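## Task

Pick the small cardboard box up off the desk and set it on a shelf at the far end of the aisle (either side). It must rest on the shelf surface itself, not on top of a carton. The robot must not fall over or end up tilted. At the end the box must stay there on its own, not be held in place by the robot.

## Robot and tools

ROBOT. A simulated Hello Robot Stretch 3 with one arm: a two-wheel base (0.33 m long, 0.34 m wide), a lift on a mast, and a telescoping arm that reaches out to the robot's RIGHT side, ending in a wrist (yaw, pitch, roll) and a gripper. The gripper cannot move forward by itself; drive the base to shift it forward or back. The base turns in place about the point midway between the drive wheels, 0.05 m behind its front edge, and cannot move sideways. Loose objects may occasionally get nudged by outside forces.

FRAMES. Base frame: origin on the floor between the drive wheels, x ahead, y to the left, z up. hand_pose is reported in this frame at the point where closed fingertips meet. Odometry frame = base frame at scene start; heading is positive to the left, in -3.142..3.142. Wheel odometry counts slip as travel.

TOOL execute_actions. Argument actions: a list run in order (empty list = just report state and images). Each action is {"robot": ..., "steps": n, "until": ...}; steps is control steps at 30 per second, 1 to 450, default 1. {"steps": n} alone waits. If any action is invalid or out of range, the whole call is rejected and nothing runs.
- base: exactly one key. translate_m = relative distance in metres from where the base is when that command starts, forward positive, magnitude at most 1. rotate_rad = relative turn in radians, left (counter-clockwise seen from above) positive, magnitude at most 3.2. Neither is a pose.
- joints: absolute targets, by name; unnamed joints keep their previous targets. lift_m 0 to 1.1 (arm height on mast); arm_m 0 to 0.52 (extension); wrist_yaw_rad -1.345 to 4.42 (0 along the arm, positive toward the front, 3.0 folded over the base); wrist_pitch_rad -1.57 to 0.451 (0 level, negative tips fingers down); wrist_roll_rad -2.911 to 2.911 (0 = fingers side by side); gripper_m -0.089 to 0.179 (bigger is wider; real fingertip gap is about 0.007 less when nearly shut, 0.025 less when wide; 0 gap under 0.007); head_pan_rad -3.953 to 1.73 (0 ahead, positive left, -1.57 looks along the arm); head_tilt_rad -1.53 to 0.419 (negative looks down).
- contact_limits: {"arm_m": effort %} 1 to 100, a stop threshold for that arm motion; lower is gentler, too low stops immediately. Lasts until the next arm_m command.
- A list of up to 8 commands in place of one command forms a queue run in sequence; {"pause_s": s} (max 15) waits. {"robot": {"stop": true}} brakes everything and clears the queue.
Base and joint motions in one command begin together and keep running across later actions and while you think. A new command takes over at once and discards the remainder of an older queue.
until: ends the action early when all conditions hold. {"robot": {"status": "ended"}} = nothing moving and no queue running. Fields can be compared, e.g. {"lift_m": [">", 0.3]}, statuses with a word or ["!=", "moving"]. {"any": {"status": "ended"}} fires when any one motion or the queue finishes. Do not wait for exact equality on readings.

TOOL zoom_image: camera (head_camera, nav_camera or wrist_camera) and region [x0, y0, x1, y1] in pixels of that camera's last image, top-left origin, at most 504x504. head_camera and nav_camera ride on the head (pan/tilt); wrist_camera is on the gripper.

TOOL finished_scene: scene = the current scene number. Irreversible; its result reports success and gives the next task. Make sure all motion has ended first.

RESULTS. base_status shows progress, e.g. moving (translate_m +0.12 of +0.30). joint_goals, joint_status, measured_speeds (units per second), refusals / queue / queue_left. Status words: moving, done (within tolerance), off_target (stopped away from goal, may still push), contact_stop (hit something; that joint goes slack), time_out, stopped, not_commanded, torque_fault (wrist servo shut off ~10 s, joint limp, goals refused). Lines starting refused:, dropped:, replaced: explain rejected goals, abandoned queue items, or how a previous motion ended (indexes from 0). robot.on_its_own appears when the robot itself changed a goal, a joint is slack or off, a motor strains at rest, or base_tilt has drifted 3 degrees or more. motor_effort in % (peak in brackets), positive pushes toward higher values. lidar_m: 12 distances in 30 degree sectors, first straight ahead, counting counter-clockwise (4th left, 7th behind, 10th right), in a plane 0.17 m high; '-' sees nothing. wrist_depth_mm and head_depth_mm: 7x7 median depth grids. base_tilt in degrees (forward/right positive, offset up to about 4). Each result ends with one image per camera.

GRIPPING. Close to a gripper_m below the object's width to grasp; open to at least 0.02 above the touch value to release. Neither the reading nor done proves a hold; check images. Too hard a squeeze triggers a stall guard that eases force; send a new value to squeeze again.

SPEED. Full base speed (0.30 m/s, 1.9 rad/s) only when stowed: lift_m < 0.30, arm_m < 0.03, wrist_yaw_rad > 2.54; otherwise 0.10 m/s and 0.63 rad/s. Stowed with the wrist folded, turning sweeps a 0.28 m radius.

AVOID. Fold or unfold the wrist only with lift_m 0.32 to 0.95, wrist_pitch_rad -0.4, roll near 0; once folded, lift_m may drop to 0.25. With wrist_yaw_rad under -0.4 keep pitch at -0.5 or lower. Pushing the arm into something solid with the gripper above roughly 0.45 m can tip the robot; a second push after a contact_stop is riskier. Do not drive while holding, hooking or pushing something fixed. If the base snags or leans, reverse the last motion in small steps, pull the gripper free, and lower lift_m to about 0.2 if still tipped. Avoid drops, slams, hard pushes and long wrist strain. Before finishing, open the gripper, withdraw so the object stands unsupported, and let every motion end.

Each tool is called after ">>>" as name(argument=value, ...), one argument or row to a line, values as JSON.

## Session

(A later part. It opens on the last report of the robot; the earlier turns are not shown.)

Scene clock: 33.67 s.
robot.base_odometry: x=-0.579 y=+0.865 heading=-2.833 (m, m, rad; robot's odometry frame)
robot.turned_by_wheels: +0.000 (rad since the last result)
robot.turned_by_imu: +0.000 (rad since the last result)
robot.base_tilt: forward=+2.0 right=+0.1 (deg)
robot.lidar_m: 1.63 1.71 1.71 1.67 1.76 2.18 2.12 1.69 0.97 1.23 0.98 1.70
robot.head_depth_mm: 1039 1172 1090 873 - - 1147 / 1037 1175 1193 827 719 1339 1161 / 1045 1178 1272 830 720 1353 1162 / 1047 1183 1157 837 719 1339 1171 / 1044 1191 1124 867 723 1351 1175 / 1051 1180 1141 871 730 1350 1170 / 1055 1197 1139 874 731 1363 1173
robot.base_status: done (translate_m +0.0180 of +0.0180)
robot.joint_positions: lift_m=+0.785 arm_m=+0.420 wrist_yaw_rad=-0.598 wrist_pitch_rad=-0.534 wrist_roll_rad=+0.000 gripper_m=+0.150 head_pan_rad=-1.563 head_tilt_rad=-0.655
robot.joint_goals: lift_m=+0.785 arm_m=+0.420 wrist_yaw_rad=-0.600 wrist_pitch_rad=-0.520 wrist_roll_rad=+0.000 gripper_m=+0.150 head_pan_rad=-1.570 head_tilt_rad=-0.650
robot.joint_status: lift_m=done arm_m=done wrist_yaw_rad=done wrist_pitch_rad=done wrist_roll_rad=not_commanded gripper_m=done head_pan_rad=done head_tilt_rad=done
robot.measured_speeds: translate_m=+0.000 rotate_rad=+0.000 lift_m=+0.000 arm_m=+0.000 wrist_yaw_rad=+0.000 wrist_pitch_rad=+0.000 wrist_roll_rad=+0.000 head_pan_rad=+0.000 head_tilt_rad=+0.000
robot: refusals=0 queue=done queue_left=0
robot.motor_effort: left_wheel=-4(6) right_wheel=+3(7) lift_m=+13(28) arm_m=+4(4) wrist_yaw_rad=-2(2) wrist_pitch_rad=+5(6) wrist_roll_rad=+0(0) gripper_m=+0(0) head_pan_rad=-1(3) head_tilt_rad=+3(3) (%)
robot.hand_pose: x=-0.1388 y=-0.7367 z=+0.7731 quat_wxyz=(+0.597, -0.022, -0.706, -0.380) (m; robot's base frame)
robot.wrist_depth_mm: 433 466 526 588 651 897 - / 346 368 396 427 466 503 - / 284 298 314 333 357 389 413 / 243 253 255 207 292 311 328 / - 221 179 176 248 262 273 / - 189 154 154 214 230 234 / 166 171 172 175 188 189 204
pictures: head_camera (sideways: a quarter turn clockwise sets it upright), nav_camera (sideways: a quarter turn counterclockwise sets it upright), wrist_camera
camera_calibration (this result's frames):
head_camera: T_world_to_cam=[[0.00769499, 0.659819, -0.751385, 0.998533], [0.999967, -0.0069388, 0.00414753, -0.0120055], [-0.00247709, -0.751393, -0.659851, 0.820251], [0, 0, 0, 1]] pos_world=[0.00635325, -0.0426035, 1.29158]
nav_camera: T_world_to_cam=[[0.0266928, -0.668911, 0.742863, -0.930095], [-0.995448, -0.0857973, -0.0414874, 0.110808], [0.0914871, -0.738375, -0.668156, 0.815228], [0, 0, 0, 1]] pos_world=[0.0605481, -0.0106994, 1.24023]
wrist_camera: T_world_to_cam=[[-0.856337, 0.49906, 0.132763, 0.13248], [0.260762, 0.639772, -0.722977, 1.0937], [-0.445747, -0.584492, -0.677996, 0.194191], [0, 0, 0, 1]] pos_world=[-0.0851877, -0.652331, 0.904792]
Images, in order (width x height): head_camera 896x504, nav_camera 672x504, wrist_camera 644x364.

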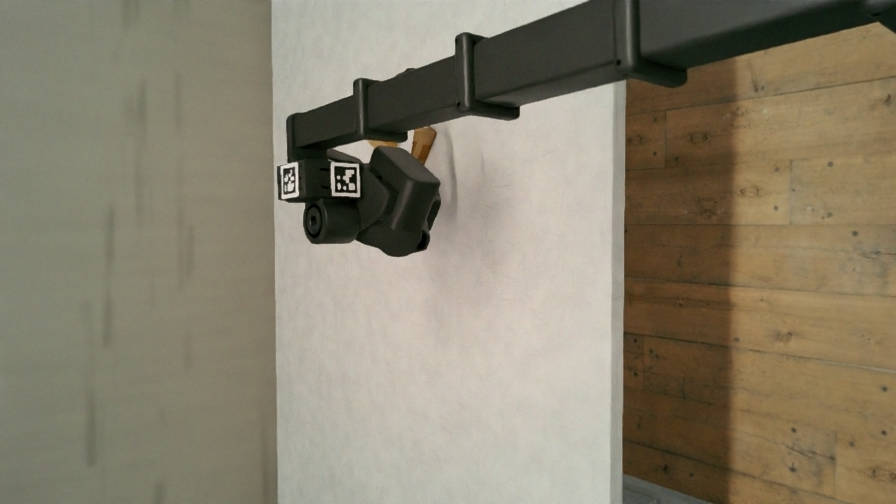

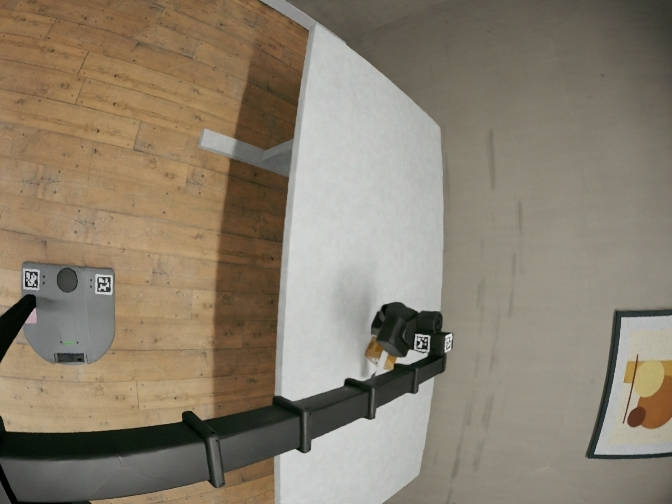

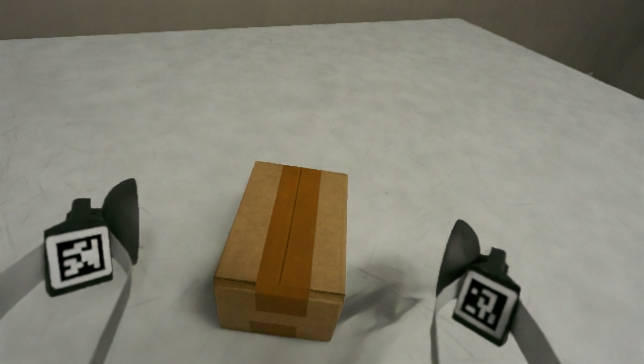

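>>> execute_actions(
  actions=[
    {"robot":[{"joints":{"lift_m":0.758,"arm_m":0.428}},{"joints":{"gripper_m":0.02}}],"steps":450,"until":{"robot":{"status":"ended"}}},
  ],
)

Scene clock: 36.67 s.
robot.base_odometry: x=-0.579 y=+0.865 heading=-2.833 (m, m, rad; robot's odometry frame)
robot.turned_by_wheels: +0.000 (rad since the last result)
robot.turned_by_imu: +0.000 (rad since the last result)
robot.base_tilt: forward=+2.0 right=+0.1 (deg)
robot.lidar_m: 1.63 1.71 1.72 1.68 1.76 2.18 2.12 1.68 0.97 1.23 0.98 1.70
robot.head_depth_mm: 1036 1173 1092 853 722 - 1135 / 1042 1164 1138 843 701 1340 1159 / 1040 1175 1205 807 721 1333 1160 / 1044 1180 1156 838 726 1355 1174 / 1048 1185 1114 868 725 1360 1172 / 1049 1189 1132 873 729 1362 1180 / 1047 1195 1133 873 733 1355 1181
robot.base_status: done (translate_m +0.0180 of +0.0180)
robot.joint_positions: lift_m=+0.758 arm_m=+0.428 wrist_yaw_rad=-0.598 wrist_pitch_rad=-0.534 wrist_roll_rad=+0.000 gripper_m=+0.022 head_pan_rad=-1.563 head_tilt_rad=-0.655
robot.joint_goals: lift_m=+0.758 arm_m=+0.428 wrist_yaw_rad=-0.600 wrist_pitch_rad=-0.520 wrist_roll_rad=+0.000 gripper_m=+0.020 head_pan_rad=-1.570 head_tilt_rad=-0.650
robot.joint_status: lift_m=done arm_m=done wrist_yaw_rad=done wrist_pitch_rad=done wrist_roll_rad=not_commanded gripper_m=done head_pan_rad=done head_tilt_rad=done
robot.measured_speeds: translate_m=+0.000 rotate_rad=+0.000 lift_m=+0.000 arm_m=+0.000 wrist_yaw_rad=+0.000 wrist_pitch_rad=+0.000 wrist_roll_rad=+0.000 head_pan_rad=+0.000 head_tilt_rad=+0.000
robot: refusals=0 queue=done queue_left=0
robot.motor_effort: left_wheel=-4(4) right_wheel=+3(3) lift_m=+13(15) arm_m=+3(6) wrist_yaw_rad=-3(3) wrist_pitch_rad=+6(5) wrist_roll_rad=+0(1) gripper_m=-42(100) head_pan_rad=-3(3) head_tilt_rad=+4(4) (%)
robot.hand_pose: x=-0.1388 y=-0.7447 z=+0.7460 quat_wxyz=(+0.597, -0.022, -0.706, -0.380) (m; robot's base frame)
robot.wrist_depth_mm: 376 406 444 494 557 643 - / 297 313 339 361 396 439 486 / 243 253 268 288 306 325 362 / 206 213 215 162 248 264 280 / 179 187 132 138 217 224 234 / 160 160 139 130 185 190 199 / - 145 150 152 159 169 173
pictures: head_camera (sideways: a quarter turn clockwise sets it upright), nav_camera (sideways: a quarter turn counterclockwise sets it upright), wrist_camera
camera_calibration (this result's frames):
head_camera: T_world_to_cam=[[0.00769507, 0.659819, -0.751386, 0.998533], [0.999967, -0.00693892, 0.00414753, -0.0120055], [-0.00247718, -0.751393, -0.65985, 0.820251], [0, 0, 0, 1]] pos_world=[0.00635325, -0.0426035, 1.29158]
nav_camera: T_world_to_cam=[[0.0266927, -0.66891, 0.742864, -0.930095], [-0.995448, -0.0857972, -0.0414874, 0.110808], [0.091487, -0.738375, -0.668156, 0.815227], [0, 0, 0, 1]] pos_world=[0.0605481, -0.0106994, 1.24023]
wrist_camera: T_world_to_cam=[[-0.856343, 0.499056, 0.132736, 0.140079], [0.260937, 0.639976, -0.722732, 1.0792], [-0.445632, -0.584271, -0.678262, 0.171574], [0, 0, 0, 1]] pos_world=[-0.0851874, -0.660321, 0.877748]
Images, in order (width x height): head_camera 896x504, nav_camera 672x504, wrist_camera 644x364.

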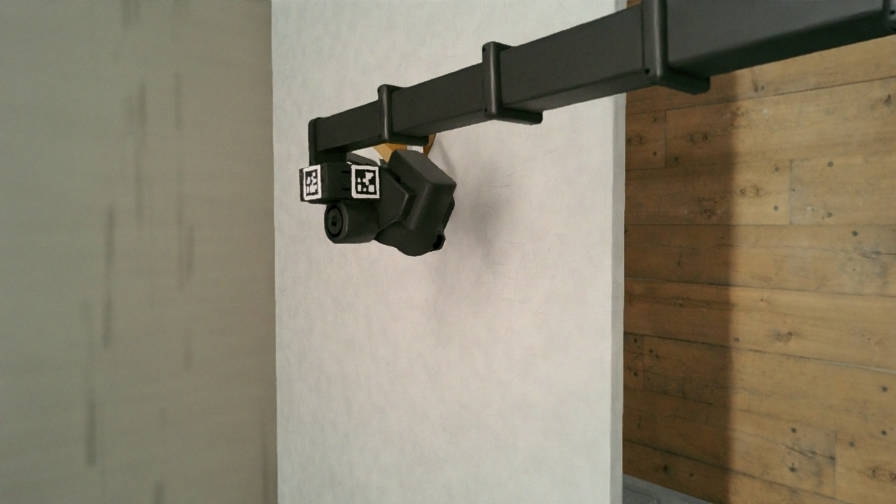

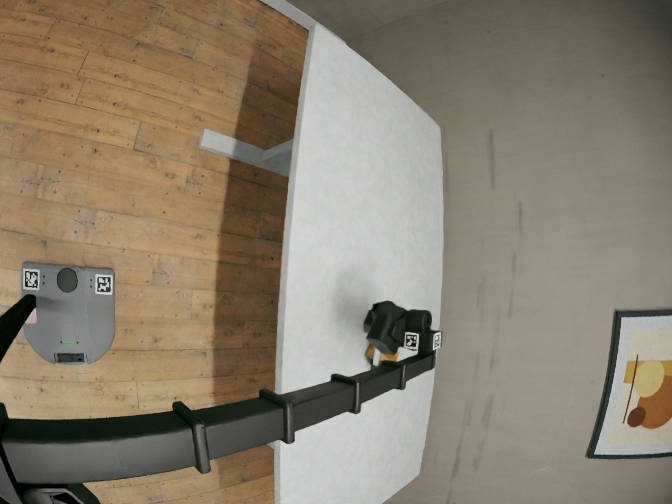

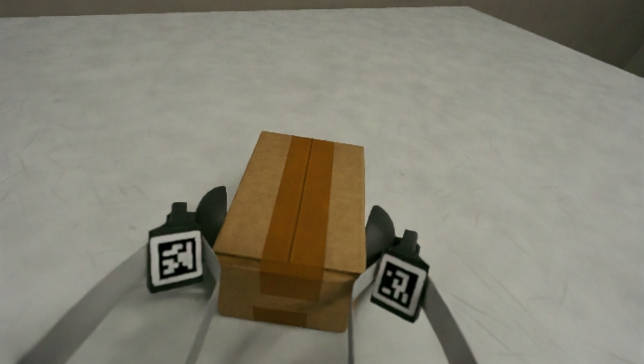

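>>> execute_actions(
  actions=[
    {"robot":{"joints":{"lift_m":0.84}},"steps":450,"until":{"robot":{"lift_m":[">",0.81]}}},
    {"robot":{"base":{"translate_m":-0.15},"joints":{"arm_m":0.0,"wrist_yaw_rad":2.65,"wrist_pitch_rad":-0.5}},"steps":450,"until":{"robot":{"status":"ended"}}},
  ],
)

Scene clock: 45.20 s.
robot.base_odometry: x=-0.436 y=+0.911 heading=-2.833 (m, m, rad; robot's odometry frame)
robot.turned_by_wheels: +0.000 (rad since the last result)
robot.turned_by_imu: +0.002 (rad since the last result)
robot.base_tilt: forward=+2.1 right=+0.0 (deg)
robot.lidar_m: 1.78 1.86 1.72 1.70 1.77 2.02 1.97 1.67 0.88 1.23 1.07 1.82
robot.head_depth_mm: 1029 1163 1091 846 696 - - / 1032 1178 1102 855 699 1398 1115 / 1038 1172 1117 857 720 1406 - / 1038 1175 1118 862 724 - 1129 / 1044 1173 1124 867 725 1379 1165 / 1042 1182 1133 868 731 1360 1173 / 1051 1187 1138 875 735 1364 1183
robot.base_status: done (translate_m -0.1500 of -0.1500)
robot.joint_positions: lift_m=+0.840 arm_m=+0.000 wrist_yaw_rad=+2.648 wrist_pitch_rad=-0.525 wrist_roll_rad=+0.000 gripper_m=+0.021 head_pan_rad=-1.563 head_tilt_rad=-0.655
robot.joint_goals: lift_m=+0.840 arm_m=+0.000 wrist_yaw_rad=+2.650 wrist_pitch_rad=-0.500 wrist_roll_rad=+0.000 gripper_m=+0.020 head_pan_rad=-1.570 head_tilt_rad=-0.650
robot.joint_status: lift_m=done arm_m=done wrist_yaw_rad=done wrist_pitch_rad=done wrist_roll_rad=not_commanded gripper_m=done head_pan_rad=done head_tilt_rad=done
robot.measured_speeds: translate_m=+0.000 rotate_rad=+0.000 lift_m=+0.000 arm_m=+0.000 wrist_yaw_rad=+0.000 wrist_pitch_rad=+0.000 wrist_roll_rad=+0.000 head_pan_rad=+0.000 head_tilt_rad=+0.000
robot: refusals=0 queue=done queue_left=0
robot.motor_effort: left_wheel=-4(10) right_wheel=+3(5) lift_m=+29(32) arm_m=-4(5) wrist_yaw_rad=+4(4) wrist_pitch_rad=+10(11) wrist_roll_rad=+0(0) gripper_m=-24(32) head_pan_rad=-3(3) head_tilt_rad=+4(3) (%)
robot.hand_pose: x=+0.0782 y=+0.0393 z=+0.8290 quat_wxyz=(+0.345, +0.707, +0.011, +0.618) (m; robot's base frame)
robot.wrist_depth_mm: - - - - - - - / - - - - - - - / - - - - - - - / - - - 162 - - - / - - 133 138 - - - / - 941 139 130 - - - / - 904 913 913 973 - -
pictures: head_camera (sideways: a quarter turn clockwise sets it upright), nav_camera (sideways: a quarter turn counterclockwise sets it upright), wrist_camera
camera_calibration (this result's frames):
head_camera: T_world_to_cam=[[0.00769575, 0.65971, -0.751481, 0.998658], [0.999967, -0.00693808, 0.00414965, -0.0120083], [-0.00247627, -0.751488, -0.659742, 0.820109], [0, 0, 0, 1]] pos_world=[0.00635327, -0.042605, 1.29158]
nav_camera: T_world_to_cam=[[0.026692, -0.668803, 0.742961, -0.930221], [-0.995448, -0.0858035, -0.0414761, 0.110794], [0.0914879, -0.738472, -0.668049, 0.815088], [0, 0, 0, 1]] pos_world=[0.0605482, -0.0107084, 1.24023]
wrist_camera: T_world_to_cam=[[0.90305, -0.408301, 0.133386, -0.178785], [-0.189743, -0.657785, -0.728914, 0.672179], [0.385355, 0.632937, -0.671485, 0.664231], [0, 0, 0, 1]] pos_world=[0.0330283, -0.0512645, 0.95983]
Images, in order (width x height): head_camera 896x504, nav_camera 672x504, wrist_camera 644x364.

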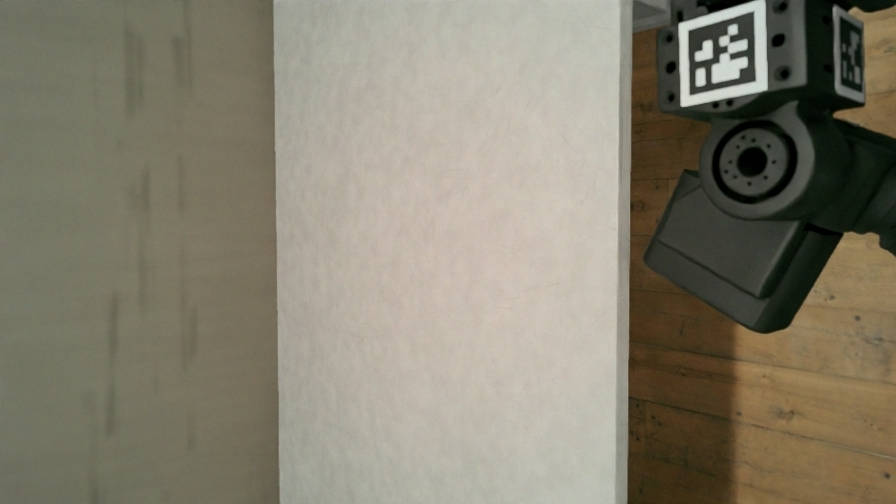

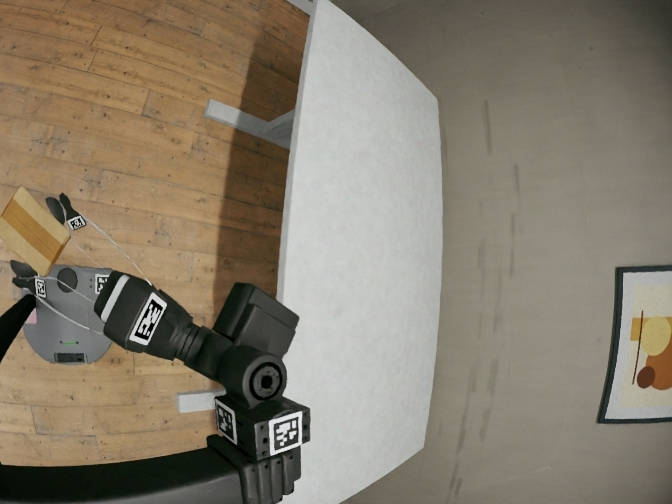

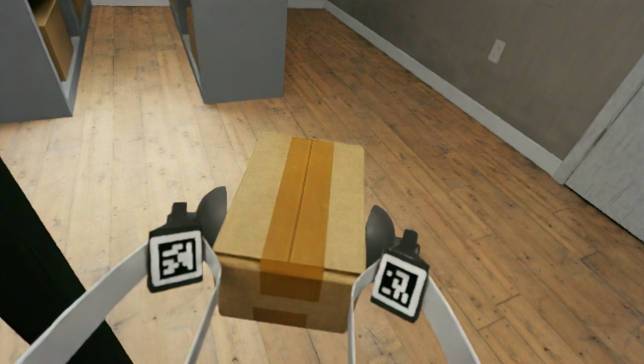

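>>> execute_actions(
  actions=[
    {"robot":{"base":{"rotate_rad":1.525},"joints":{"lift_m":0.28,"head_pan_rad":0.0,"head_tilt_rad":-0.5}},"steps":450,"until":{"robot":{"base_status":"done","lift_m":["<",0.4]}}},
    {"robot":{"base":{"translate_m":0.9}},"steps":450,"until":{"robot":{"status":"ended"}}},
  ],
)

Scene clock: 54.90 s.
robot.base_odometry: x=-0.202 y=+0.041 heading=-1.309 (m, m, rad; robot's odometry frame)
robot.turned_by_wheels: +1.525 (rad since the last result)
robot.turned_by_imu: +1.546 (rad since the last result)
robot.base_tilt: forward=+2.1 right=+0.0 (deg)
robot.lidar_m: 0.81 0.88 1.09 1.98 2.05 1.73 1.73 1.83 1.85 1.79 1.85 0.81
robot.head_depth_mm: 640 696 778 878 1012 1197 1229 / 1393 1282 980 928 1053 1215 1236 / 1435 1585 1733 1980 1704 1460 1239 / 2216 2480 2760 2401 1829 1470 1245 / 2224 2459 2760 2374 1850 1494 1249 / 2194 2403 2259 1928 1723 1491 1260 / 1408 1470 1670 1445 1352 1238 1259
robot.base_status: done (translate_m +0.9000 of +0.9000)
robot.joint_positions: lift_m=+0.280 arm_m=+0.000 wrist_yaw_rad=+2.648 wrist_pitch_rad=-0.525 wrist_roll_rad=+0.000 gripper_m=+0.021 head_pan_rad=-0.007 head_tilt_rad=-0.506
robot.joint_goals: lift_m=+0.280 arm_m=+0.000 wrist_yaw_rad=+2.650 wrist_pitch_rad=-0.500 wrist_roll_rad=+0.000 gripper_m=+0.020 head_pan_rad=+0.000 head_tilt_rad=-0.500
robot.joint_status: lift_m=done arm_m=done wrist_yaw_rad=done wrist_pitch_rad=done wrist_roll_rad=not_commanded gripper_m=done head_pan_rad=done head_tilt_rad=done
robot.measured_speeds: translate_m=+0.000 rotate_rad=+0.000 lift_m=+0.000 arm_m=+0.000 wrist_yaw_rad=+0.000 wrist_pitch_rad=+0.000 wrist_roll_rad=+0.000 head_pan_rad=+0.000 head_tilt_rad=+0.000
robot: refusals=0 queue=done queue_left=0
robot.motor_effort: left_wheel=-4(12) right_wheel=+3(9) lift_m=+13(31) arm_m=-4(4) wrist_yaw_rad=+3(4) wrist_pitch_rad=+10(10) wrist_roll_rad=+0(0) gripper_m=-24(25) head_pan_rad=+2(32) head_tilt_rad=+4(25) (%)
robot.hand_pose: x=+0.0781 y=+0.0393 z=+0.2699 quat_wxyz=(+0.345, +0.707, +0.011, +0.618) (m; robot's base frame)
robot.wrist_depth_mm: - - - - 934 742 838 / 781 820 880 957 971 855 - / 615 661 697 738 790 827 900 / 536 551 559 162 625 684 717 / 462 485 133 138 559 583 602 / - - 134 130 471 486 506 / - - 383 383 399 423 443
pictures: head_camera (sideways: a quarter turn clockwise sets it upright), nav_camera (sideways: a quarter turn counterclockwise sets it upright), wrist_camera
camera_calibration (this result's frames):
head_camera: T_world_to_cam=[[-0.540733, 0.0165275, -0.841032, 1.11874], [0.0208019, 0.999764, 0.00627238, -0.00879991], [0.840937, -0.0141034, -0.540949, 0.660426], [0, 0, 0, 1]] pos_world=[0.0497473, -0.000377888, 1.29821]
nav_camera: T_world_to_cam=[[0.551489, 0.0177154, 0.833994, -1.05209], [0.076507, -0.996635, -0.0294211, 0.0885673], [0.830666, 0.0800318, -0.550989, 0.658298], [0, 0, 0, 1]] pos_world=[0.0266147, 0.0542228, 1.24276]
wrist_camera: T_world_to_cam=[[0.903159, -0.408054, 0.133399, -0.104175], [-0.189506, -0.65776, -0.728999, 0.264685], [0.385216, 0.633123, -0.67139, 0.288783], [0, 0, 0, 1]] pos_world=[0.0330022, -0.051245, 0.400739]
Images, in order (width x height): head_camera 896x504, nav_camera 672x504, wrist_camera 644x364.

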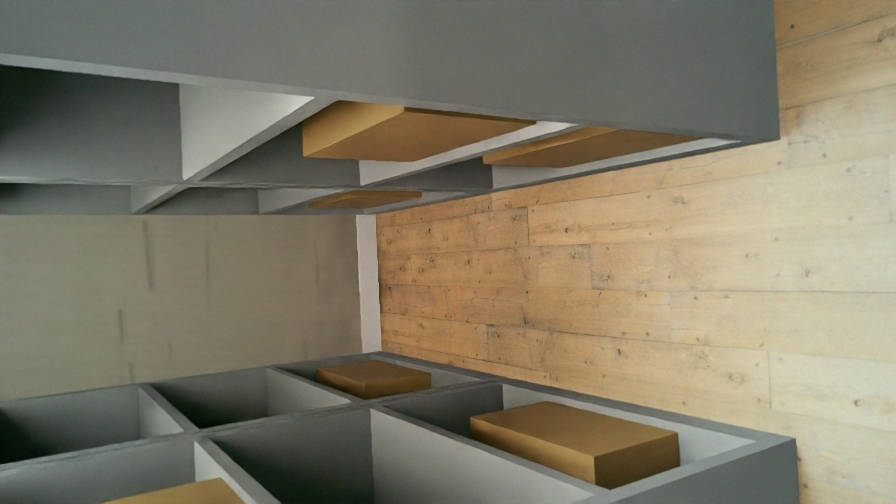

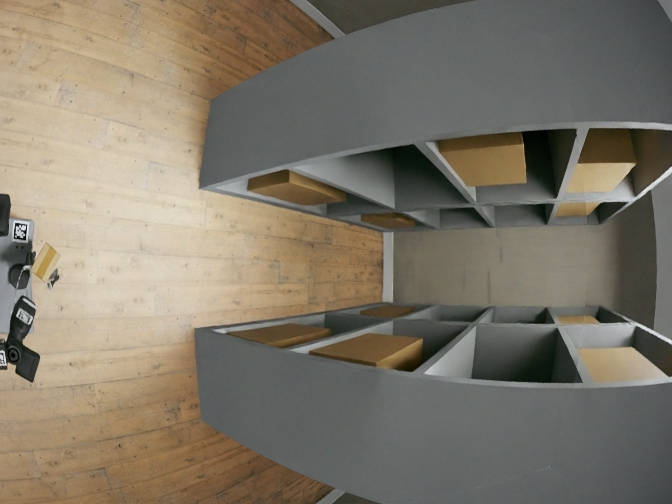

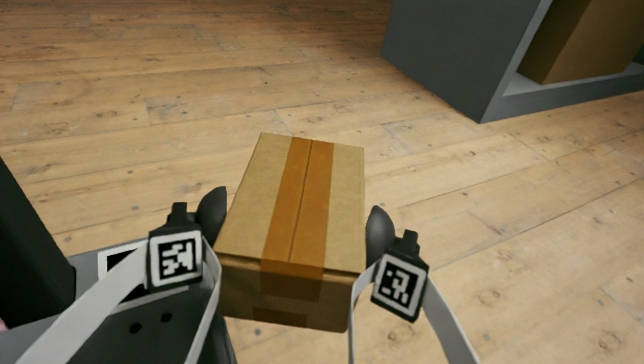

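>>> execute_actions(
  actions=[
    {"robot":[{"base":{"rotate_rad":0.11}},{"base":{"translate_m":0.7}},{"base":{"rotate_rad":-0.08},"joints":{"head_tilt_rad":-0.7}},{"base":{"translate_m":0.45}}],"steps":450,"until":{"robot":{"status":"ended"}}},
  ],
)

Scene clock: 65.07 s.
robot.base_odometry: x=+0.182 y=-1.042 heading=-1.279 (m, m, rad; robot's odometry frame)
robot.turned_by_wheels: +0.030 (rad since the last result)
robot.turned_by_imu: +0.031 (rad since the last result)
robot.base_tilt: forward=+2.0 right=+0.0 (deg)
robot.lidar_m: 1.22 0.60 0.35 0.34 0.35 0.46 2.83 0.44 0.32 0.31 0.33 0.59
robot.head_depth_mm: 1113 1401 1380 1084 928 1086 1092 / 1257 1433 1526 1488 1446 1290 1138 / 1279 1455 1695 1856 1546 1325 1145 / 1277 1461 1682 1875 1552 1327 1157 / 1277 1460 1677 1865 1558 1320 1151 / 1277 1425 1527 1438 1459 1268 1130 / 1171 1402 1410 1107 902 1017 1094
robot.base_status: done (translate_m +0.4500 of +0.4500)
robot.joint_positions: lift_m=+0.280 arm_m=+0.000 wrist_yaw_rad=+2.648 wrist_pitch_rad=-0.525 wrist_roll_rad=+0.000 gripper_m=+0.021 head_pan_rad=-0.007 head_tilt_rad=-0.692
robot.joint_goals: lift_m=+0.280 arm_m=+0.000 wrist_yaw_rad=+2.650 wrist_pitch_rad=-0.500 wrist_roll_rad=+0.000 gripper_m=+0.020 head_pan_rad=+0.000 head_tilt_rad=-0.700
robot.joint_status: lift_m=done arm_m=done wrist_yaw_rad=done wrist_pitch_rad=done wrist_roll_rad=not_commanded gripper_m=done head_pan_rad=done head_tilt_rad=done
robot.measured_speeds: translate_m=+0.000 rotate_rad=+0.000 lift_m=+0.000 arm_m=+0.000 wrist_yaw_rad=+0.000 wrist_pitch_rad=+0.000 wrist_roll_rad=+0.000 head_pan_rad=+0.000 head_tilt_rad=+0.000
robot: refusals=0 queue=done queue_left=0
robot.motor_effort: left_wheel=+4(15) right_wheel=-3(9) lift_m=+14(14) arm_m=-4(4) wrist_yaw_rad=+2(3) wrist_pitch_rad=+10(10) wrist_roll_rad=-1(0) gripper_m=-24(24) head_pan_rad=+2(3) head_tilt_rad=-5(26) (%)
robot.hand_pose: x=+0.0781 y=+0.0393 z=+0.2699 quat_wxyz=(+0.345, +0.707, +0.011, +0.618) (m; robot's base frame)
robot.wrist_depth_mm: 304 331 368 417 624 542 727 / 330 363 399 461 655 794 805 / 358 398 451 507 637 738 855 / 406 433 463 162 631 671 722 / 423 461 132 138 551 557 588 / - - 134 130 472 488 505 / - - 377 384 407 426 444
pictures: head_camera (sideways: a quarter turn clockwise sets it upright), nav_camera (sideways: a quarter turn counterclockwise sets it upright), wrist_camera
camera_calibration (this result's frames):
head_camera: T_world_to_cam=[[-0.686847, 0.0174729, -0.726592, 0.970457], [0.0216178, 0.99976, 0.00360668, -0.00533324], [0.726481, -0.0132301, -0.68706, 0.851195], [0, 0, 0, 1]] pos_world=[0.0482934, -0.000363334, 1.28997]
nav_camera: T_world_to_cam=[[0.696117, 0.0167813, 0.717732, -0.901424], [0.069737, -0.99658, -0.0443359, 0.108017], [0.714533, 0.0809155, -0.694907, 0.846221], [0, 0, 0, 1]] pos_world=[0.0153119, 0.0543024, 1.23981]
wrist_camera: T_world_to_cam=[[0.903174, -0.408021, 0.1334, -0.104164], [-0.189479, -0.657763, -0.729003, 0.264695], [0.385194, 0.63314, -0.671386, 0.288772], [0, 0, 0, 1]] pos_world=[0.0329987, -0.0512279, 0.400736]
Images, in order (width x height): head_camera 896x504, nav_camera 672x504, wrist_camera 644x364.

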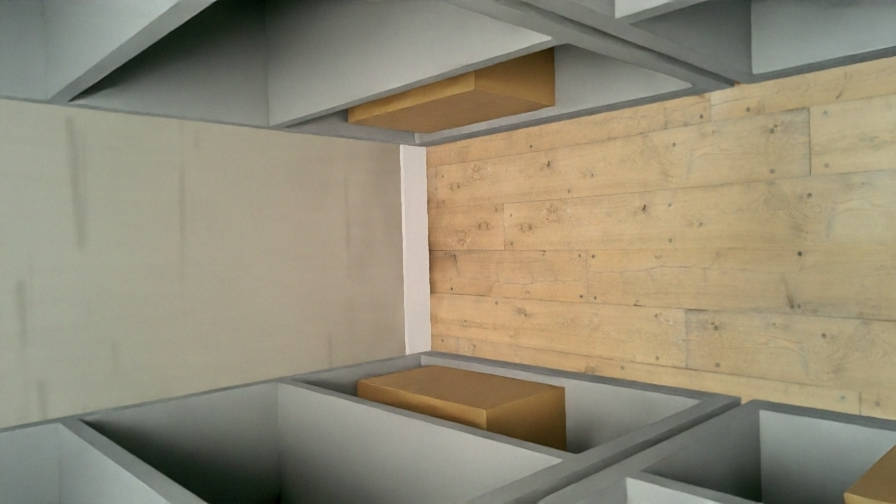

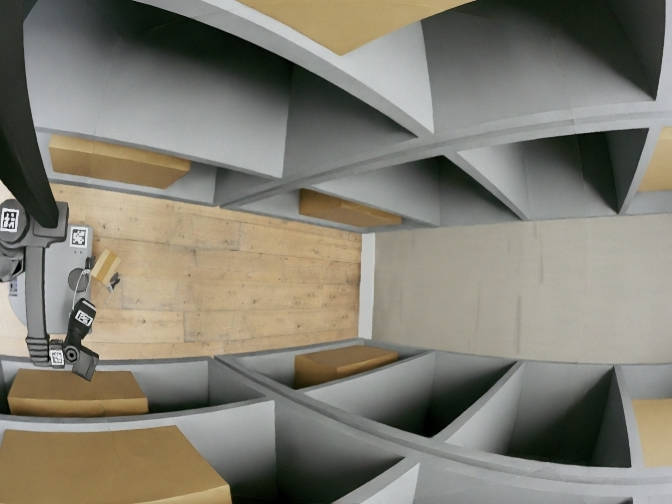

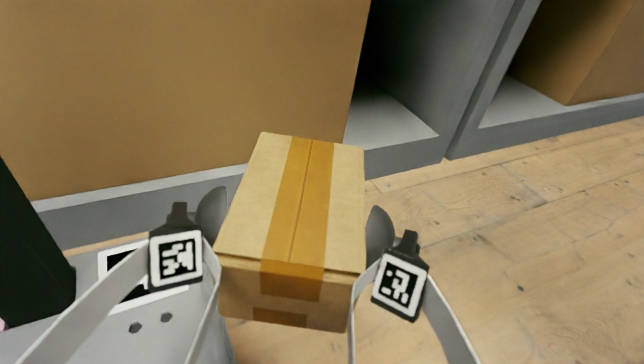

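>>> execute_actions(
  actions=[
    {"robot":{"base":{"translate_m":1.0},"joints":{"head_pan_rad":-1.57,"head_tilt_rad":-0.9}},"steps":450,"until":{"robot":{"translate_m":[">",0.9]}}},
    {"robot":{"joints":{"lift_m":0.61}},"steps":450,"until":{"robot":{"lift_m":[">",0.4]}}},
    {"robot":{"joints":{"wrist_yaw_rad":1.3}},"steps":450,"until":{"robot":{"status":"ended"}}},
  ],
)

Scene clock: 75.77 s.
robot.base_odometry: x=+0.470 y=-1.999 heading=-1.279 (m, m, rad; robot's odometry frame)
robot.turned_by_wheels: +0.000 (rad since the last result)
robot.turned_by_imu: +0.001 (rad since the last result)
robot.base_tilt: forward=+2.1 right=+0.1 (deg)
robot.lidar_m: 0.50 0.44 0.33 0.32 0.54 0.49 1.21 0.50 0.56 0.33 0.35 0.48
robot.head_depth_mm: 601 487 410 911 813 1188 - / 605 490 411 913 815 - - / 609 492 412 911 816 - - / 612 494 413 915 817 995 1134 / 615 495 414 917 820 996 1112 / 616 499 416 924 823 652 1114 / 620 499 416 925 822 997 1113
robot.base_status: done (translate_m +1.0000 of +1.0000)
robot.joint_positions: lift_m=+0.610 arm_m=+0.000 wrist_yaw_rad=+1.303 wrist_pitch_rad=-0.525 wrist_roll_rad=+0.000 gripper_m=+0.021 head_pan_rad=-1.563 head_tilt_rad=-0.889
robot.joint_goals: lift_m=+0.610 arm_m=+0.000 wrist_yaw_rad=+1.300 wrist_pitch_rad=-0.500 wrist_roll_rad=+0.000 gripper_m=+0.020 head_pan_rad=-1.570 head_tilt_rad=-0.900
robot.joint_status: lift_m=done arm_m=done wrist_yaw_rad=done wrist_pitch_rad=done wrist_roll_rad=not_commanded gripper_m=done head_pan_rad=done head_tilt_rad=done
robot.measured_speeds: translate_m=+0.000 rotate_rad=+0.000 lift_m=+0.000 arm_m=+0.000 wrist_yaw_rad=+0.000 wrist_pitch_rad=+0.000 wrist_roll_rad=+0.000 head_pan_rad=+0.000 head_tilt_rad=+0.000
robot: refusals=0 queue=done queue_left=0
robot.motor_effort: left_wheel=+4(14) right_wheel=-3(7) lift_m=+29(30) arm_m=-3(4) wrist_yaw_rad=-3(6) wrist_pitch_rad=+10(10) wrist_roll_rad=+0(1) gripper_m=-24(24) head_pan_rad=-3(33) head_tilt_rad=-7(32) (%)
robot.hand_pose: x=+0.1808 y=-0.2009 z=+0.5990 quat_wxyz=(+0.655, +0.560, -0.431, +0.268) (m; robot's base frame)
robot.wrist_depth_mm: 347 361 383 395 369 397 424 / 371 399 415 431 416 447 480 / 416 435 460 459 391 418 459 / 465 488 505 163 323 333 356 / 518 543 132 138 275 278 294 / 599 677 139 130 238 239 254 / 644 677 685 593 395 211 219
pictures: head_camera (sideways: a quarter turn clockwise sets it upright), nav_camera (sideways: a quarter turn counterclockwise sets it upright), wrist_camera
camera_calibration (this result's frames):
head_camera: T_world_to_cam=[[0.0066625, 0.815969, -0.578058, 0.772683], [0.99997, -0.0077062, 0.000647479, -0.00744812], [-0.00392631, -0.578045, -0.815996, 1.02332], [0, 0, 0, 1]] pos_world=[0.00631776, -0.039019, 1.28168]
nav_camera: T_world_to_cam=[[0.0277067, -0.822838, 0.5676, -0.701727], [-0.995554, -0.0738538, -0.0584675, 0.1329], [0.0900287, -0.563456, -0.821226, 1.01429], [0, 0, 0, 1]] pos_world=[0.0604366, 0.00391484, 1.23903]
wrist_camera: T_world_to_cam=[[-0.1956, -0.971569, 0.133396, -0.253413], [-0.683473, 0.0375066, -0.729011, 0.595038], [0.703281, -0.233767, -0.671378, 0.390609], [0, 0, 0, 1]] pos_world=[0.0824167, -0.177214, 0.72984]
Images, in order (width x height): head_camera 896x504, nav_camera 672x504, wrist_camera 644x364.

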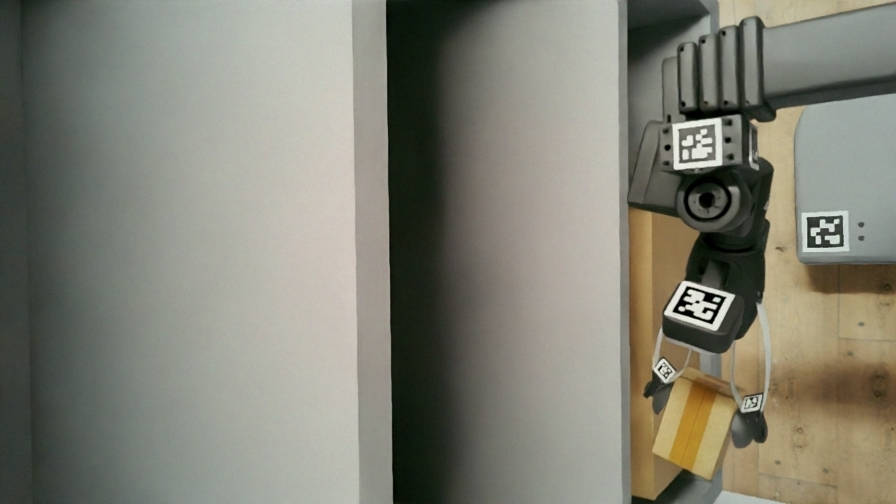

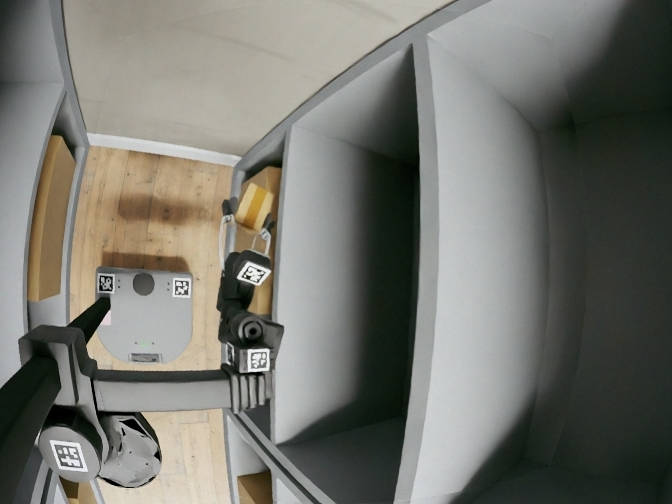

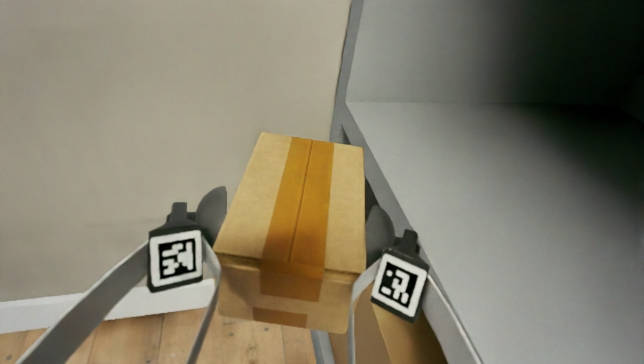

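>>> execute_actions(
  actions=[
    {"robot":[{"joints":{"wrist_yaw_rad":0.0,"arm_m":0.15,"wrist_pitch_rad":-0.52}},{"joints":{"lift_m":0.58}}],"steps":450,"until":{"robot":{"status":"ended"}}},
  ],
)

Scene clock: 79.50 s.
robot.base_odometry: x=+0.470 y=-1.999 heading=-1.279 (m, m, rad; robot's odometry frame)
robot.turned_by_wheels: +0.000 (rad since the last result)
robot.turned_by_imu: +0.001 (rad since the last result)
robot.base_tilt: forward=+2.0 right=+0.0 (deg)
robot.lidar_m: 0.50 0.44 0.33 0.32 0.54 0.49 1.21 0.50 0.56 0.33 0.35 0.48
robot.head_depth_mm: 603 487 410 911 812 1185 1116 / 604 489 410 912 - 1184 - / 608 490 411 932 - 1184 - / 613 493 413 920 819 1149 1132 / 615 494 414 918 818 1153 1112 / 618 497 416 920 820 1161 1115 / 619 499 417 925 826 1158 1116
robot.base_status: done (translate_m +1.0000 of +1.0000)
robot.joint_positions: lift_m=+0.580 arm_m=+0.150 wrist_yaw_rad=+0.002 wrist_pitch_rad=-0.541 wrist_roll_rad=+0.000 gripper_m=+0.021 head_pan_rad=-1.563 head_tilt_rad=-0.889
robot.joint_goals: lift_m=+0.580 arm_m=+0.150 wrist_yaw_rad=+0.000 wrist_pitch_rad=-0.520 wrist_roll_rad=+0.000 gripper_m=+0.020 head_pan_rad=-1.570 head_tilt_rad=-0.900
robot.joint_status: lift_m=done arm_m=done wrist_yaw_rad=done wrist_pitch_rad=done wrist_roll_rad=not_commanded gripper_m=done head_pan_rad=done head_tilt_rad=done
robot.measured_speeds: translate_m=+0.000 rotate_rad=+0.000 lift_m=+0.000 arm_m=+0.000 wrist_yaw_rad=+0.000 wrist_pitch_rad=+0.000 wrist_roll_rad=+0.000 head_pan_rad=+0.000 head_tilt_rad=+0.000
robot: refusals=0 queue=done queue_left=0
robot.motor_effort: left_wheel=+4(4) right_wheel=-3(3) lift_m=+13(30) arm_m=+4(4) wrist_yaw_rad=-3(5) wrist_pitch_rad=+9(9) wrist_roll_rad=+0(0) gripper_m=-24(24) head_pan_rad=-3(4) head_tilt_rad=-7(7) (%)
robot.hand_pose: x=-0.0210 y=-0.5018 z=+0.5664 quat_wxyz=(+0.682, +0.190, -0.681, -0.189) (m; robot's base frame)
robot.wrist_depth_mm: 351 357 350 343 337 333 332 / 310 326 354 363 364 367 362 / 253 268 278 301 317 341 365 / 217 226 223 162 261 276 293 / 189 196 132 138 227 232 243 / 167 167 139 130 195 200 209 / - 153 156 158 167 177 182
pictures: head_camera (sideways: a quarter turn clockwise sets it upright), nav_camera (sideways: a quarter turn counterclockwise sets it upright), wrist_camera
camera_calibration (this result's frames):
head_camera: T_world_to_cam=[[0.00666269, 0.815968, -0.578058, 0.772684], [0.99997, -0.00770644, 0.000647483, -0.00744812], [-0.00392644, -0.578045, -0.815995, 1.02332], [0, 0, 0, 1]] pos_world=[0.00631775, -0.039019, 1.28168]
nav_camera: T_world_to_cam=[[0.0277065, -0.822838, 0.5676, -0.701727], [-0.995554, -0.0738535, -0.0584674, 0.1329], [0.0900285, -0.563457, -0.821226, 1.01429], [0, 0, 0, 1]] pos_world=[0.0604366, 0.00391481, 1.23903]
wrist_camera: T_world_to_cam=[[-0.988509, -0.0732569, 0.132222, -0.146113], [-0.14645, 0.680786, -0.717692, 0.77231], [-0.0374392, -0.72881, -0.683692, 0.183303], [0, 0, 0, 1]] pos_world=[-0.0244665, -0.402889, 0.698923]
Images, in order (width x height): head_camera 896x504, nav_camera 672x504, wrist_camera 644x364.

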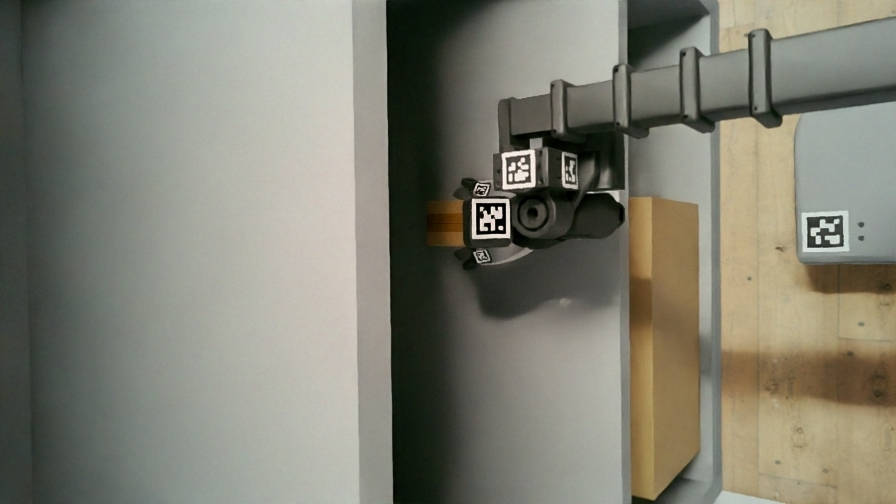

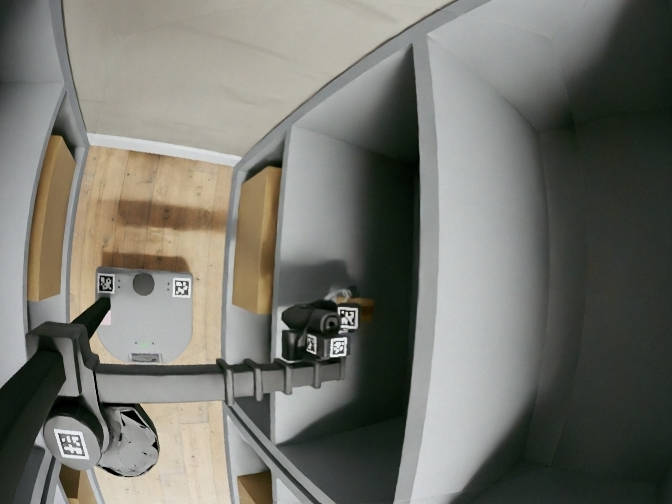

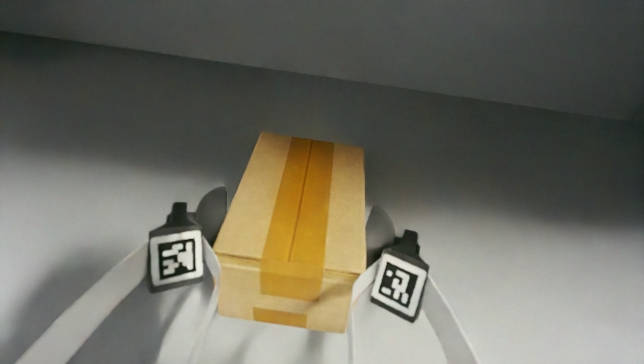

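>>> execute_actions(
  actions=[
    {"robot":[{"joints":{"lift_m":0.573}},{"joints":{"gripper_m":0.12}},{"joints":{"lift_m":0.64,"arm_m":0.05}}],"steps":450,"until":{"robot":{"status":"ended"}}},
  ],
)

Scene clock: 83.63 s.
robot.base_odometry: x=+0.470 y=-1.999 heading=-1.279 (m, m, rad; robot's odometry frame)
robot.turned_by_wheels: +0.000 (rad since the last result)
robot.turned_by_imu: +0.001 (rad since the last result)
robot.base_tilt: forward=+2.1 right=+0.0 (deg)
robot.lidar_m: 0.50 0.44 0.33 0.32 0.54 0.49 1.21 0.50 0.57 0.33 0.35 0.48
robot.head_depth_mm: 601 487 410 908 814 1164 - / 605 489 410 907 822 - - / 609 491 412 913 - 1177 - / 612 494 413 896 820 1161 1134 / 617 495 414 916 820 1157 1106 / 620 496 416 922 820 1166 1110 / 623 500 417 926 821 1159 1113
robot.base_status: done (translate_m +1.0000 of +1.0000)
robot.joint_positions: lift_m=+0.640 arm_m=+0.050 wrist_yaw_rad=+0.002 wrist_pitch_rad=-0.537 wrist_roll_rad=+0.000 gripper_m=+0.120 head_pan_rad=-1.563 head_tilt_rad=-0.889
robot.joint_goals: lift_m=+0.640 arm_m=+0.050 wrist_yaw_rad=+0.000 wrist_pitch_rad=-0.520 wrist_roll_rad=+0.000 gripper_m=+0.120 head_pan_rad=-1.570 head_tilt_rad=-0.900
robot.joint_status: lift_m=done arm_m=done wrist_yaw_rad=done wrist_pitch_rad=done wrist_roll_rad=not_commanded gripper_m=done head_pan_rad=done head_tilt_rad=done
robot.measured_speeds: translate_m=+0.000 rotate_rad=+0.000 lift_m=+0.000 arm_m=+0.000 wrist_yaw_rad=+0.000 wrist_pitch_rad=+0.000 wrist_roll_rad=+0.000 head_pan_rad=+0.000 head_tilt_rad=+0.000
robot: refusals=0 queue=done queue_left=0
robot.motor_effort: left_wheel=+3(3) right_wheel=-3(3) lift_m=+28(29) arm_m=-4(4) wrist_yaw_rad=-2(4) wrist_pitch_rad=+7(9) wrist_roll_rad=+0(0) gripper_m=+0(99) head_pan_rad=-3(2) head_tilt_rad=-7(7) (%)
robot.hand_pose: x=-0.0211 y=-0.4031 z=+0.6264 quat_wxyz=(+0.682, +0.189, -0.681, -0.187) (m; robot's base frame)
robot.wrist_depth_mm: 450 443 448 438 426 424 416 / 421 448 466 475 481 465 444 / 349 364 388 408 439 471 428 / 293 307 320 272 360 381 388 / 258 - 274 270 305 321 333 / 224 228 243 250 258 276 285 / 202 210 215 221 230 238 248
pictures: head_camera (sideways: a quarter turn clockwise sets it upright), nav_camera (sideways: a quarter turn counterclockwise sets it upright), wrist_camera
camera_calibration (this result's frames):
head_camera: T_world_to_cam=[[0.00666259, 0.815969, -0.578058, 0.772683], [0.99997, -0.00770632, 0.000647479, -0.00744812], [-0.00392638, -0.578045, -0.815996, 1.02332], [0, 0, 0, 1]] pos_world=[0.00631775, -0.039019, 1.28168]
nav_camera: T_world_to_cam=[[0.0277066, -0.822838, 0.5676, -0.701727], [-0.995554, -0.0738536, -0.0584675, 0.1329], [0.0900286, -0.563456, -0.821226, 1.01429], [0, 0, 0, 1]] pos_world=[0.0604366, 0.00391483, 1.23903]
wrist_camera: T_world_to_cam=[[-0.988544, -0.0722348, 0.132528, -0.14669], [-0.146135, 0.677735, -0.720639, 0.748793], [-0.0377639, -0.73175, -0.680526, 0.293116], [0, 0, 0, 1]] pos_world=[-0.0245154, -0.303591, 0.758523]
Images, in order (width x height): head_camera 896x504, nav_camera 672x504, wrist_camera 644x364.

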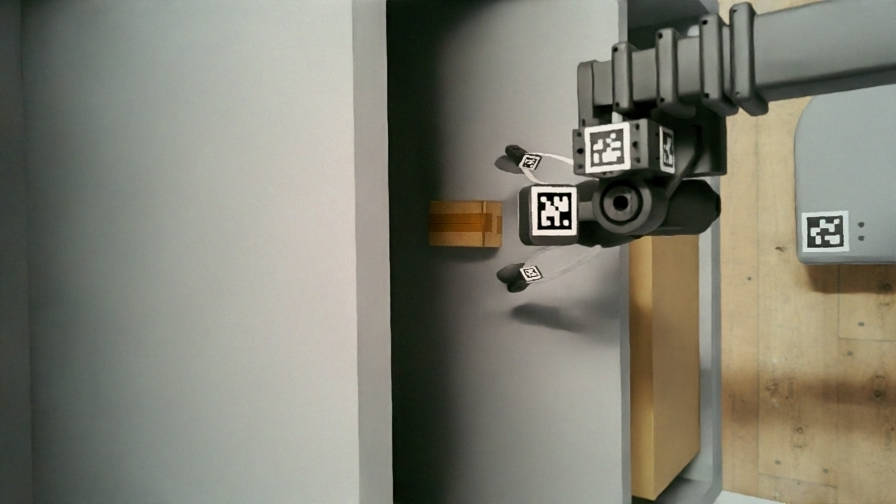

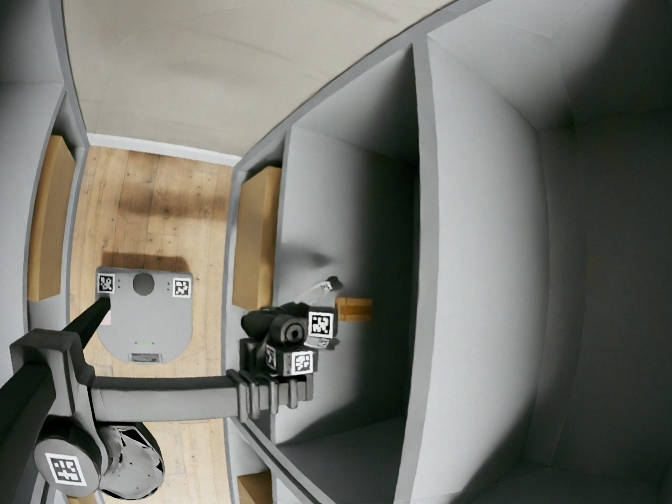

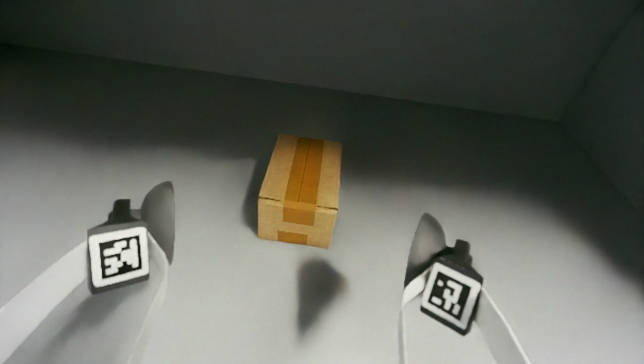

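The box is resting on the shelf in the far bay.

>>> finished_scene(
  scene=1,
)

The scene is finished: the task was done.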